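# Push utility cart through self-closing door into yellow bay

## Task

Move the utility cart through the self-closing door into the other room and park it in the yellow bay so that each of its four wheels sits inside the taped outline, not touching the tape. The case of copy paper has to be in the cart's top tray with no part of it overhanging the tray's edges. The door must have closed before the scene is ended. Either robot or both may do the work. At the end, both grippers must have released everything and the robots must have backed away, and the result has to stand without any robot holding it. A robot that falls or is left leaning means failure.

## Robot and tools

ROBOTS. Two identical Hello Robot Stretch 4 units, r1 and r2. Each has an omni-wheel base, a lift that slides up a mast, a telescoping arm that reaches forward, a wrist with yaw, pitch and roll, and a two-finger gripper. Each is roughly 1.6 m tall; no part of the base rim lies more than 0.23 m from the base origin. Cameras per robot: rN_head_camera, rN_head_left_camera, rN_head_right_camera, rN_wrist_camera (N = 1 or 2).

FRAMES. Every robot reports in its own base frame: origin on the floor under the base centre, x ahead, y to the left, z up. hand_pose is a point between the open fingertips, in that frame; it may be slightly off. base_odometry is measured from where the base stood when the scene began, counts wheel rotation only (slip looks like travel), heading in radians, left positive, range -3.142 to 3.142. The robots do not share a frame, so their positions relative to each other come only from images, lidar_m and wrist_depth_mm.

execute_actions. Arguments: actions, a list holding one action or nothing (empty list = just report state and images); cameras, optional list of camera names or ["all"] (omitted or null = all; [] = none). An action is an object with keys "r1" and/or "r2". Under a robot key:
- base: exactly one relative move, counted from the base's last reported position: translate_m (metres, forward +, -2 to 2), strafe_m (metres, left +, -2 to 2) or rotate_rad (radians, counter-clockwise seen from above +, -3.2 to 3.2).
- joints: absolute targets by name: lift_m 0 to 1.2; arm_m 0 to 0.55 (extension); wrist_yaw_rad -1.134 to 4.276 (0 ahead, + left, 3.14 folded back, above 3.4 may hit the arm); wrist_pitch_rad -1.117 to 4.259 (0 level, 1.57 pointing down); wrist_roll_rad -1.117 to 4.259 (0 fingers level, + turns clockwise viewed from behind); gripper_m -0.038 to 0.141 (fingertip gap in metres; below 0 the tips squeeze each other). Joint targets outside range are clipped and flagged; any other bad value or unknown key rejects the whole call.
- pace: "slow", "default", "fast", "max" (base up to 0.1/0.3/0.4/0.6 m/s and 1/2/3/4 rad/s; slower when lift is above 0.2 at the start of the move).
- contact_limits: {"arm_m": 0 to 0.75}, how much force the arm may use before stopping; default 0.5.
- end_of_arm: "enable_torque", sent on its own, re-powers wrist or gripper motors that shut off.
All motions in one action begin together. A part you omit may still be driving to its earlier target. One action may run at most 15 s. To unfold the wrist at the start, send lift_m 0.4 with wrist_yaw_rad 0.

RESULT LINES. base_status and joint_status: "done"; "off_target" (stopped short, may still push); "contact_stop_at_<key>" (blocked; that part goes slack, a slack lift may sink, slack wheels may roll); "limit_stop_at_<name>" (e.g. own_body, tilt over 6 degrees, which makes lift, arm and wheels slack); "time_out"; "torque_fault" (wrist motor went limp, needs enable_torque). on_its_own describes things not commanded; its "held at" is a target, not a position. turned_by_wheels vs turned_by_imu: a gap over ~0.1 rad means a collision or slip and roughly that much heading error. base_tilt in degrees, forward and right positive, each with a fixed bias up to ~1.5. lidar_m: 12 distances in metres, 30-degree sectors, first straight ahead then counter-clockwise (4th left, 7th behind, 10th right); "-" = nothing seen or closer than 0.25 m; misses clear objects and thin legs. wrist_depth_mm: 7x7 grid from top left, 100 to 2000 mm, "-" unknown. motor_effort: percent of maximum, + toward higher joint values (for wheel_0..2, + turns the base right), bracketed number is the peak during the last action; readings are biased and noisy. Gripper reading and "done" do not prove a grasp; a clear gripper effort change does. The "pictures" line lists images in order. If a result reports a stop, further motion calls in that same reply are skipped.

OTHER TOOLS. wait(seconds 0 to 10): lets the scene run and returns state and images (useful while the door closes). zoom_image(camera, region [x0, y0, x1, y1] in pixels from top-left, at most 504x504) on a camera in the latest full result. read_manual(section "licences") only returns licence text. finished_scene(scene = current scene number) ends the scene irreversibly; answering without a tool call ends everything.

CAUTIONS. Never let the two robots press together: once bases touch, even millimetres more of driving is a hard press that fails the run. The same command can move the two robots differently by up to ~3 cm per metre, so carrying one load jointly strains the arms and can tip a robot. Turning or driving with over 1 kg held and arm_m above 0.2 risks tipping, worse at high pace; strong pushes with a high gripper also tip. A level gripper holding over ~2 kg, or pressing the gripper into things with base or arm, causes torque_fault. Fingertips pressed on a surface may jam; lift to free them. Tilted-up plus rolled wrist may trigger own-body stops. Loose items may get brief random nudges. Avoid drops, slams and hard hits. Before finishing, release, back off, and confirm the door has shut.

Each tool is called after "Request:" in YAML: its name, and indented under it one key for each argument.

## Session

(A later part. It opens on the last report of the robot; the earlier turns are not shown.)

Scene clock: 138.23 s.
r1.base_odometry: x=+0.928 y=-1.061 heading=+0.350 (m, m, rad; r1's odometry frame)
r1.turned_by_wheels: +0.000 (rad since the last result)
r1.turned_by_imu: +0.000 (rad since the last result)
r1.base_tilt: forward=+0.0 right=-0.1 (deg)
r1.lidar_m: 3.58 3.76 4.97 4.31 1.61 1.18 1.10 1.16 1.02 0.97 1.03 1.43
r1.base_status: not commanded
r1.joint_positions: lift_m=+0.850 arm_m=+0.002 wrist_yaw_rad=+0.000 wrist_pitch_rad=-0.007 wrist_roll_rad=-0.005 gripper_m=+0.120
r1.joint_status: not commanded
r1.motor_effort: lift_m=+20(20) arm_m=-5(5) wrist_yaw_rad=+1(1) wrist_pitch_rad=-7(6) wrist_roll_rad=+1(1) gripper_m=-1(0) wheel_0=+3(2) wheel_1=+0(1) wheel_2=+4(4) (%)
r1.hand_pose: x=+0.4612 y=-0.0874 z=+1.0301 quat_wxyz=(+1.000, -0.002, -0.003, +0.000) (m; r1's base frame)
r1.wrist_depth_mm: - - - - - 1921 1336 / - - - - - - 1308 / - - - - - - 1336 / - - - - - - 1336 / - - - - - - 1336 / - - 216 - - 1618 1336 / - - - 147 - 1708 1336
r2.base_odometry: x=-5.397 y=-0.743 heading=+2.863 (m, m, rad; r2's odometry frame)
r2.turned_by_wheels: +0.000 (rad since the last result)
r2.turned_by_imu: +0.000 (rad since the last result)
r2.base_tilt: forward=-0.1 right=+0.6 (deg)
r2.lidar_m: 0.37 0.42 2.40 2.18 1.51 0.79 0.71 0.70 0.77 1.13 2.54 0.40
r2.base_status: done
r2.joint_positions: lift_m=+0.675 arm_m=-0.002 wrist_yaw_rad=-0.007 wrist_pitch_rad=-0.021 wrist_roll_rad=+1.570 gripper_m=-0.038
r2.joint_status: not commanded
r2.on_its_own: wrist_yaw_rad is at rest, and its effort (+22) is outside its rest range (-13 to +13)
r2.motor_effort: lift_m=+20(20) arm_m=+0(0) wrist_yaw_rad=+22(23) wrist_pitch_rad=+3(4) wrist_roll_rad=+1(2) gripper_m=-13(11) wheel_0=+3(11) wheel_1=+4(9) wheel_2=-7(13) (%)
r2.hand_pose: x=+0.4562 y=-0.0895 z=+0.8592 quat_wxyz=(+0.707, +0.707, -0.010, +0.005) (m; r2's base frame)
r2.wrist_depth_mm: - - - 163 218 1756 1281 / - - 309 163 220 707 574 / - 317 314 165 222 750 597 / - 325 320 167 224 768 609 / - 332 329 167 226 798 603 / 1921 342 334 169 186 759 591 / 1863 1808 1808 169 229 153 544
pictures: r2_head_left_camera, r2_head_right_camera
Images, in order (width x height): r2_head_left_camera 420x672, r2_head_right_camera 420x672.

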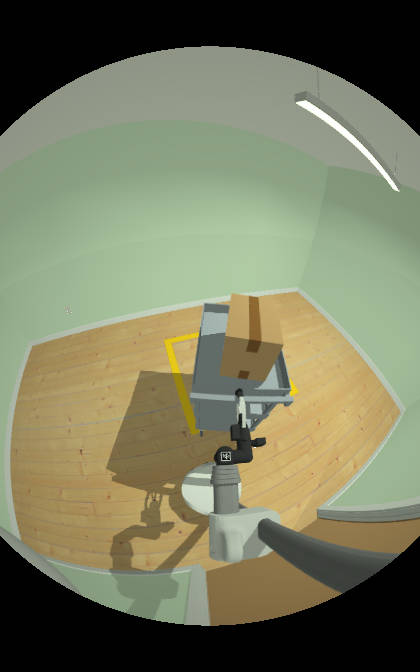

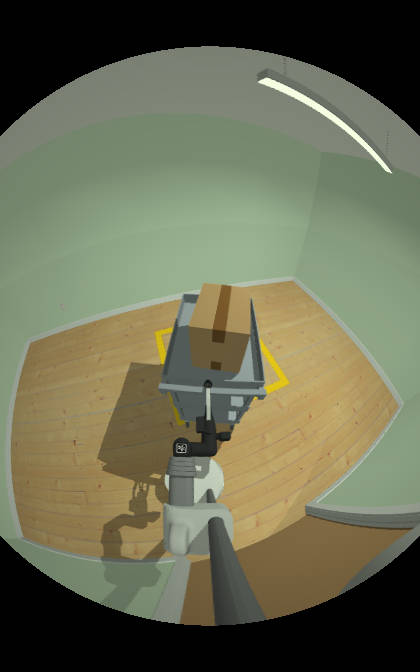

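Request:
execute_actions:
  actions:
    - {"r2":{"base":{"translate_m":0.4},"pace":"slow"}}
  cameras: []

Request:
execute_actions:
  actions:
    - {"r2":{"base":{"strafe_m":-0.22},"pace":"slow"}}
  cameras: ["r2_head_left_camera","r2_head_right_camera"]

Scene clock: 143.63 s.
r1.base_odometry: x=+0.928 y=-1.061 heading=+0.350 (m, m, rad; r1's odometry frame)
r1.turned_by_wheels: +0.000 (rad since the last result)
r1.turned_by_imu: +0.000 (rad since the last result)
r1.base_tilt: forward=-0.1 right=-0.1 (deg)
r1.lidar_m: 3.60 3.74 4.98 4.34 1.60 1.17 1.12 1.17 1.03 0.98 1.03 1.41
r1.base_status: not commanded
r1.joint_positions: lift_m=+0.850 arm_m=+0.002 wrist_yaw_rad=+0.000 wrist_pitch_rad=-0.007 wrist_roll_rad=-0.005 gripper_m=+0.120
r1.joint_status: not commanded
r1.motor_effort: lift_m=+20(20) arm_m=-5(5) wrist_yaw_rad=+1(1) wrist_pitch_rad=-7(7) wrist_roll_rad=+0(0) gripper_m=+0(2) wheel_0=+3(3) wheel_1=+0(1) wheel_2=+4(4) (%)
r1.hand_pose: x=+0.4612 y=-0.0874 z=+1.0301 quat_wxyz=(+1.000, -0.002, -0.003, +0.000) (m; r1's base frame)
r1.wrist_depth_mm: - - - - - - 1281 / - - - - - - 1308 / - - - - - - 1366 / - - - - - - 1336 / - - - - - - 1366 / - - 217 - - 1618 1336 / - - - 148 - 1708 1336
r2.base_odometry: x=-5.781 y=-0.633 heading=+2.863 (m, m, rad; r2's odometry frame)
r2.turned_by_wheels: +0.000 (rad since the last result)
r2.turned_by_imu: -0.001 (rad since the last result)
r2.base_tilt: forward=-0.4 right=+0.7 (deg)
r2.lidar_m: 0.39 0.44 1.97 2.32 2.28 1.28 1.08 1.08 1.14 1.81 2.41 0.42
r2.base_status: done
r2.joint_positions: lift_m=+0.675 arm_m=-0.002 wrist_yaw_rad=-0.007 wrist_pitch_rad=-0.021 wrist_roll_rad=+1.570 gripper_m=-0.038
r2.joint_status: not commanded
r2.on_its_own: wrist_yaw_rad is at rest, and its effort (+21) is outside its rest range (-13 to +13)
r2.motor_effort: lift_m=+20(20) arm_m=+0(0) wrist_yaw_rad=+21(26) wrist_pitch_rad=+4(5) wrist_roll_rad=+2(1) gripper_m=-15(19) wheel_0=+2(5) wheel_1=+4(7) wheel_2=-8(13) (%)
r2.hand_pose: x=+0.4562 y=-0.0895 z=+0.8591 quat_wxyz=(+0.707, +0.707, -0.010, +0.005) (m; r2's base frame)
r2.wrist_depth_mm: - - - 152 206 1576 544 / 1921 303 298 155 209 732 597 / 1808 310 306 158 213 759 603 / 1756 322 317 161 218 759 603 / 1661 334 329 165 223 759 603 / 1537 347 340 168 186 741 574 / 1499 1464 1464 171 233 154 521
pictures: none
No camera images: the call's "cameras" was empty. Leave "cameras" out to get every camera's image.

Scene clock: 146.97 s.
r1.base_odometry: x=+0.928 y=-1.061 heading=+0.350 (m, m, rad; r1's odometry frame)
r1.turned_by_wheels: +0.000 (rad since the last result)
r1.turned_by_imu: +0.000 (rad since the last result)
r1.base_tilt: forward=+0.0 right=+0.0 (deg)
r1.lidar_m: 3.58 3.74 4.98 4.33 1.60 1.17 1.11 1.16 1.01 0.97 1.02 1.44
r1.base_status: not commanded
r1.joint_positions: lift_m=+0.850 arm_m=+0.002 wrist_yaw_rad=+0.000 wrist_pitch_rad=-0.007 wrist_roll_rad=-0.005 gripper_m=+0.120
r1.joint_status: not commanded
r1.motor_effort: lift_m=+20(20) arm_m=-5(5) wrist_yaw_rad=+1(1) wrist_pitch_rad=-7(7) wrist_roll_rad=+1(1) gripper_m=+0(0) wheel_0=+3(3) wheel_1=+0(1) wheel_2=+4(4) (%)
r1.hand_pose: x=+0.4612 y=-0.0874 z=+1.0301 quat_wxyz=(+1.000, -0.002, -0.003, +0.000) (m; r1's base frame)
r1.wrist_depth_mm: - - - - - 1983 1336 / - - - - - - 1308 / - - - - - - 1336 / - - - - - - 1336 / - - - - - - 1336 / - - 216 - - 1618 1336 / - - - 148 - 1708 1308
r2.base_odometry: x=-5.720 y=-0.422 heading=+2.863 (m, m, rad; r2's odometry frame)
r2.turned_by_wheels: +0.000 (rad since the last result)
r2.turned_by_imu: +0.003 (rad since the last result)
r2.base_tilt: forward=-0.3 right=+0.7 (deg)
r2.lidar_m: 0.36 0.39 2.07 2.51 2.23 1.16 1.00 1.00 1.07 1.70 2.20 0.42
r2.base_status: done
r2.joint_positions: lift_m=+0.675 arm_m=-0.002 wrist_yaw_rad=+0.009 wrist_pitch_rad=-0.020 wrist_roll_rad=+1.570 gripper_m=-0.037
r2.joint_status: not commanded
r2.on_its_own: wrist_yaw_rad is at rest, and its effort (-26) is outside its rest range (-13 to +13)
r2.motor_effort: lift_m=+20(20) arm_m=+0(0) wrist_yaw_rad=-26(32) wrist_pitch_rad=+2(3) wrist_roll_rad=+0(2) gripper_m=-22(21) wheel_0=+8(13) wheel_1=-3(8) wheel_2=+0(5) (%)
r2.hand_pose: x=+0.4577 y=-0.0847 z=+0.8591 quat_wxyz=(+0.707, +0.707, -0.004, +0.011) (m; r2's base frame)
r2.wrist_depth_mm: - - - 195 255 1921 1281 / - - - 190 249 1863 1255 / 1921 340 338 186 244 809 585 / 1756 338 334 181 238 820 609 / 1708 332 330 177 232 798 603 / 1618 330 329 172 186 788 591 / 1576 327 324 168 220 154 609
pictures: r2_head_left_camera, r2_head_right_camera
Images, in order (width x height): r2_head_left_camera 420x672, r2_head_right_camera 420x672.

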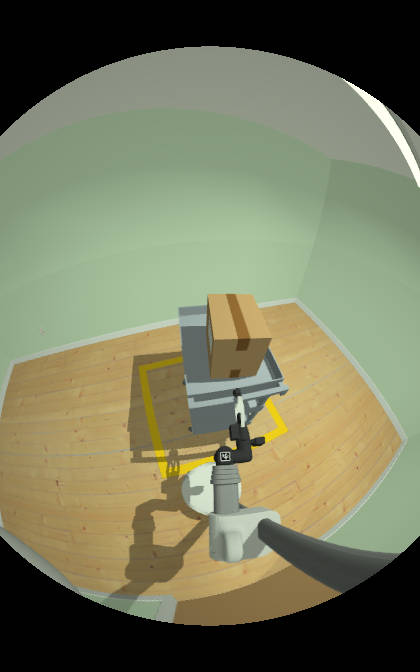

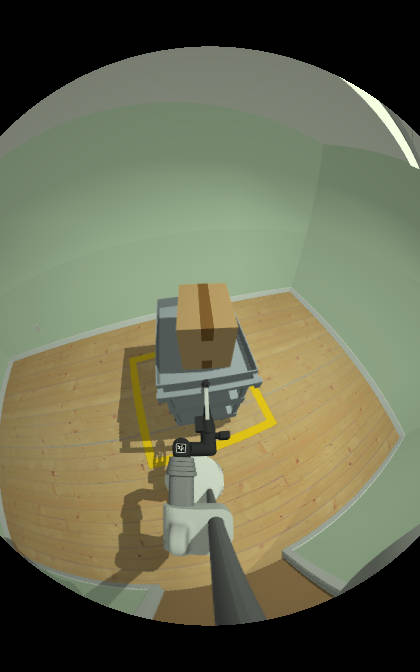

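Request:
execute_actions:
  actions:
    - {"r2":{"joints":{"gripper_m":0.09}}}
  cameras: []

Request:
execute_actions:
  actions:
    - {"r2":{"base":{"translate_m":-0.25},"pace":"slow"}}
  cameras: []

Request:
execute_actions:
  actions:
    - {"r2":{"base":{"strafe_m":-0.8}}}
  cameras: ["r2_head_left_camera"]

Request:
zoom_image:
  camera: "r2_head_left_camera"
  region: [20, 280, 220, 480]

Scene clock: 149.10 s.
r1.base_odometry: x=+0.928 y=-1.061 heading=+0.350 (m, m, rad; r1's odometry frame)
r1.turned_by_wheels: +0.000 (rad since the last result)
r1.turned_by_imu: +0.000 (rad since the last result)
r1.base_tilt: forward=+0.0 right=+0.0 (deg)
r1.lidar_m: 3.59 3.75 4.96 4.32 1.60 1.16 1.12 1.17 1.02 0.97 1.03 1.42
r1.base_status: not commanded
r1.joint_positions: lift_m=+0.850 arm_m=+0.002 wrist_yaw_rad=+0.000 wrist_pitch_rad=-0.007 wrist_roll_rad=-0.005 gripper_m=+0.120
r1.joint_status: not commanded
r1.motor_effort: lift_m=+20(20) arm_m=-5(5) wrist_yaw_rad=+1(1) wrist_pitch_rad=-7(6) wrist_roll_rad=+1(0) gripper_m=+0(1) wheel_0=+2(2) wheel_1=+0(0) wheel_2=+4(4) (%)
r1.hand_pose: x=+0.4612 y=-0.0874 z=+1.0301 quat_wxyz=(+1.000, -0.002, -0.003, +0.000) (m; r1's base frame)
r1.wrist_depth_mm: - - - - - 1921 1336 / - - - - - - 1336 / - - - - - - 1366 / - - - - - - 1366 / - - - - - - 1336 / - - 217 - - 1576 1366 / - - - 147 - 1708 1336
r2.base_odometry: x=-5.720 y=-0.422 heading=+2.863 (m, m, rad; r2's odometry frame)
r2.turned_by_wheels: +0.000 (rad since the last result)
r2.turned_by_imu: +0.001 (rad since the last result)
r2.base_tilt: forward=-0.6 right=+0.5 (deg)
r2.lidar_m: 0.34 0.37 2.05 2.50 2.21 1.13 1.04 0.99 1.04 1.70 2.20 0.44
r2.base_status: not commanded
r2.joint_positions: lift_m=+0.675 arm_m=-0.002 wrist_yaw_rad=+0.001 wrist_pitch_rad=-0.020 wrist_roll_rad=+1.570 gripper_m=+0.090
r2.joint_status: all done
r2.motor_effort: lift_m=+20(20) arm_m=+0(0) wrist_yaw_rad=-2(26) wrist_pitch_rad=+2(4) wrist_roll_rad=+2(1) gripper_m=+0(20) wheel_0=+7(8) wheel_1=-2(3) wheel_2=+0(0) (%)
r2.hand_pose: x=+0.4569 y=-0.0872 z=+0.8591 quat_wxyz=(+0.707, +0.707, -0.007, +0.007) (m; r2's base frame)
r2.wrist_depth_mm: - - - 206 268 1756 1308 / - - - 200 259 1921 1281 / 1921 351 347 195 253 1808 580 / 1756 345 342 189 247 809 603 / 1708 340 338 184 240 820 597 / 1618 336 334 180 191 788 591 / 1576 334 327 167 226 683 603
pictures: none
No camera images: the call's "cameras" was empty. Leave "cameras" out to get every camera's image.

Scene clock: 152.90 s.
r1.base_odometry: x=+0.928 y=-1.061 heading=+0.350 (m, m, rad; r1's odometry frame)
r1.turned_by_wheels: +0.000 (rad since the last result)
r1.turned_by_imu: +0.000 (rad since the last result)
r1.base_tilt: forward=-0.1 right=+0.0 (deg)
r1.lidar_m: 3.60 3.75 4.96 4.32 1.62 1.18 1.10 1.16 1.00 0.99 1.02 1.43
r1.base_status: not commanded
r1.joint_positions: lift_m=+0.850 arm_m=+0.002 wrist_yaw_rad=+0.000 wrist_pitch_rad=-0.007 wrist_roll_rad=-0.005 gripper_m=+0.120
r1.joint_status: not commanded
r1.motor_effort: lift_m=+20(20) arm_m=-5(5) wrist_yaw_rad=+1(1) wrist_pitch_rad=-7(6) wrist_roll_rad=+1(0) gripper_m=+0(1) wheel_0=+2(2) wheel_1=+0(0) wheel_2=+4(4) (%)
r1.hand_pose: x=+0.4612 y=-0.0874 z=+1.0301 quat_wxyz=(+1.000, -0.002, -0.003, +0.000) (m; r1's base frame)
r1.wrist_depth_mm: - - - - - 1983 1308 / - - - - - - 1336 / - - - - - - 1336 / - - - - - - 1308 / - - - - - - 1366 / - - 218 - - 1576 1336 / - - - 148 - 1708 1336
r2.base_odometry: x=-5.480 y=-0.491 heading=+2.862 (m, m, rad; r2's odometry frame)
r2.turned_by_wheels: -0.001 (rad since the last result)
r2.turned_by_imu: +0.001 (rad since the last result)
r2.base_tilt: forward=-0.4 right=+0.7 (deg)
r2.lidar_m: 0.61 2.05 2.34 2.45 1.67 0.89 0.78 0.77 0.83 1.26 2.28 0.69
r2.base_status: done
r2.joint_positions: lift_m=+0.675 arm_m=-0.002 wrist_yaw_rad=+0.000 wrist_pitch_rad=-0.017 wrist_roll_rad=+1.570 gripper_m=+0.090
r2.joint_status: not commanded
r2.motor_effort: lift_m=+20(20) arm_m=+0(0) wrist_yaw_rad=+1(5) wrist_pitch_rad=-6(11) wrist_roll_rad=+1(0) gripper_m=-1(3) wheel_0=-6(7) wheel_1=-6(8) wheel_2=+4(10) (%)
r2.hand_pose: x=+0.4569 y=-0.0875 z=+0.8582 quat_wxyz=(+0.707, +0.707, -0.006, +0.006) (m; r2's base frame)
r2.wrist_depth_mm: - - - - - 1863 1308 / - - - - 539 1537 521 / - - - 585 - 809 500 / - - 591 585 1078 878 554 / 1921 1921 580 580 1060 878 544 / 1863 1808 212 574 466 732 585 / 1808 1756 1756 157 1708 707 597
pictures: none
No camera images: the call's "cameras" was empty. Leave "cameras" out to get every camera's image.

Scene clock: 156.90 s.
r1.base_odometry: x=+0.928 y=-1.061 heading=+0.350 (m, m, rad; r1's odometry frame)
r1.turned_by_wheels: +0.000 (rad since the last result)
r1.turned_by_imu: +0.000 (rad since the last result)
r1.base_tilt: forward=+0.0 right=+0.0 (deg)
r1.lidar_m: 3.59 3.74 4.96 4.34 1.61 1.18 1.12 1.16 1.02 0.97 1.03 1.44
r1.base_status: not commanded
r1.joint_positions: lift_m=+0.850 arm_m=+0.002 wrist_yaw_rad=+0.000 wrist_pitch_rad=-0.007 wrist_roll_rad=-0.005 gripper_m=+0.120
r1.joint_status: not commanded
r1.motor_effort: lift_m=+20(20) arm_m=-5(5) wrist_yaw_rad=+1(1) wrist_pitch_rad=-7(7) wrist_roll_rad=+0(0) gripper_m=+1(0) wheel_0=+2(2) wheel_1=+0(0) wheel_2=+4(4) (%)
r1.hand_pose: x=+0.4612 y=-0.0874 z=+1.0301 quat_wxyz=(+1.000, -0.002, -0.003, +0.000) (m; r1's base frame)
r1.wrist_depth_mm: - - - - - 1921 1336 / - - - - - - 1336 / - - - - - - 1336 / - - - - - - 1336 / - - - - - - 1366 / - - 218 - - 1618 1336 / - - - 148 - 1708 1336
r2.base_odometry: x=-5.260 y=+0.278 heading=+2.862 (m, m, rad; r2's odometry frame)
r2.turned_by_wheels: +0.000 (rad since the last result)
r2.turned_by_imu: +0.002 (rad since the last result)
r2.base_tilt: forward=-0.4 right=+0.7 (deg)
r2.lidar_m: 2.36 0.83 0.95 3.19 1.25 0.65 0.43 0.42 0.49 0.82 1.52 1.72
r2.base_status: done
r2.joint_positions: lift_m=+0.675 arm_m=-0.002 wrist_yaw_rad=+0.000 wrist_pitch_rad=-0.017 wrist_roll_rad=+1.570 gripper_m=+0.090
r2.joint_status: not commanded
r2.motor_effort: lift_m=+19(20) arm_m=+0(0) wrist_yaw_rad=+1(1) wrist_pitch_rad=-7(6) wrist_roll_rad=+1(2) gripper_m=-4(1) wheel_0=+1(11) wheel_1=-2(11) wheel_2=+0(3) (%)
r2.hand_pose: x=+0.4569 y=-0.0874 z=+0.8582 quat_wxyz=(+0.707, +0.707, -0.006, +0.006) (m; r2's base frame)
r2.wrist_depth_mm: 1756 1808 1808 1808 1756 1708 1308 / - - - - - 1921 1308 / - - - - - 1983 1281 / - - - - - 1863 1281 / - - - - - 1921 1281 / - - 212 - - 1661 1336 / - - - 157 1983 1618 1308
pictures: r2_head_left_camera
Images, in order (width x height): r2_head_left_camera 420x672.

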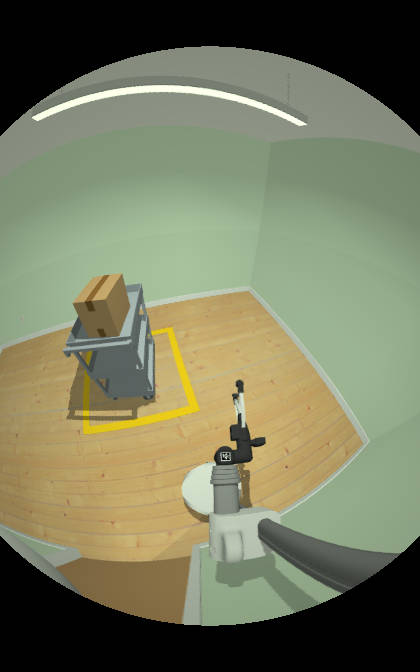

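Region (20, 280, 220, 480) of r2_head_left_camera's 420x672 image, scaled by 2.520, with more detail than that image has.

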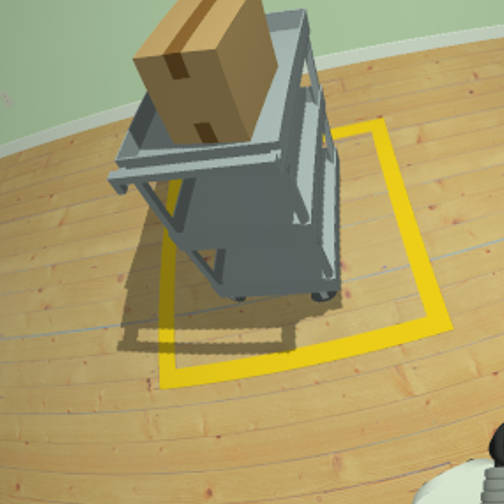

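Request:
finished_scene:
  scene: 2

The scene is finished: the task was done.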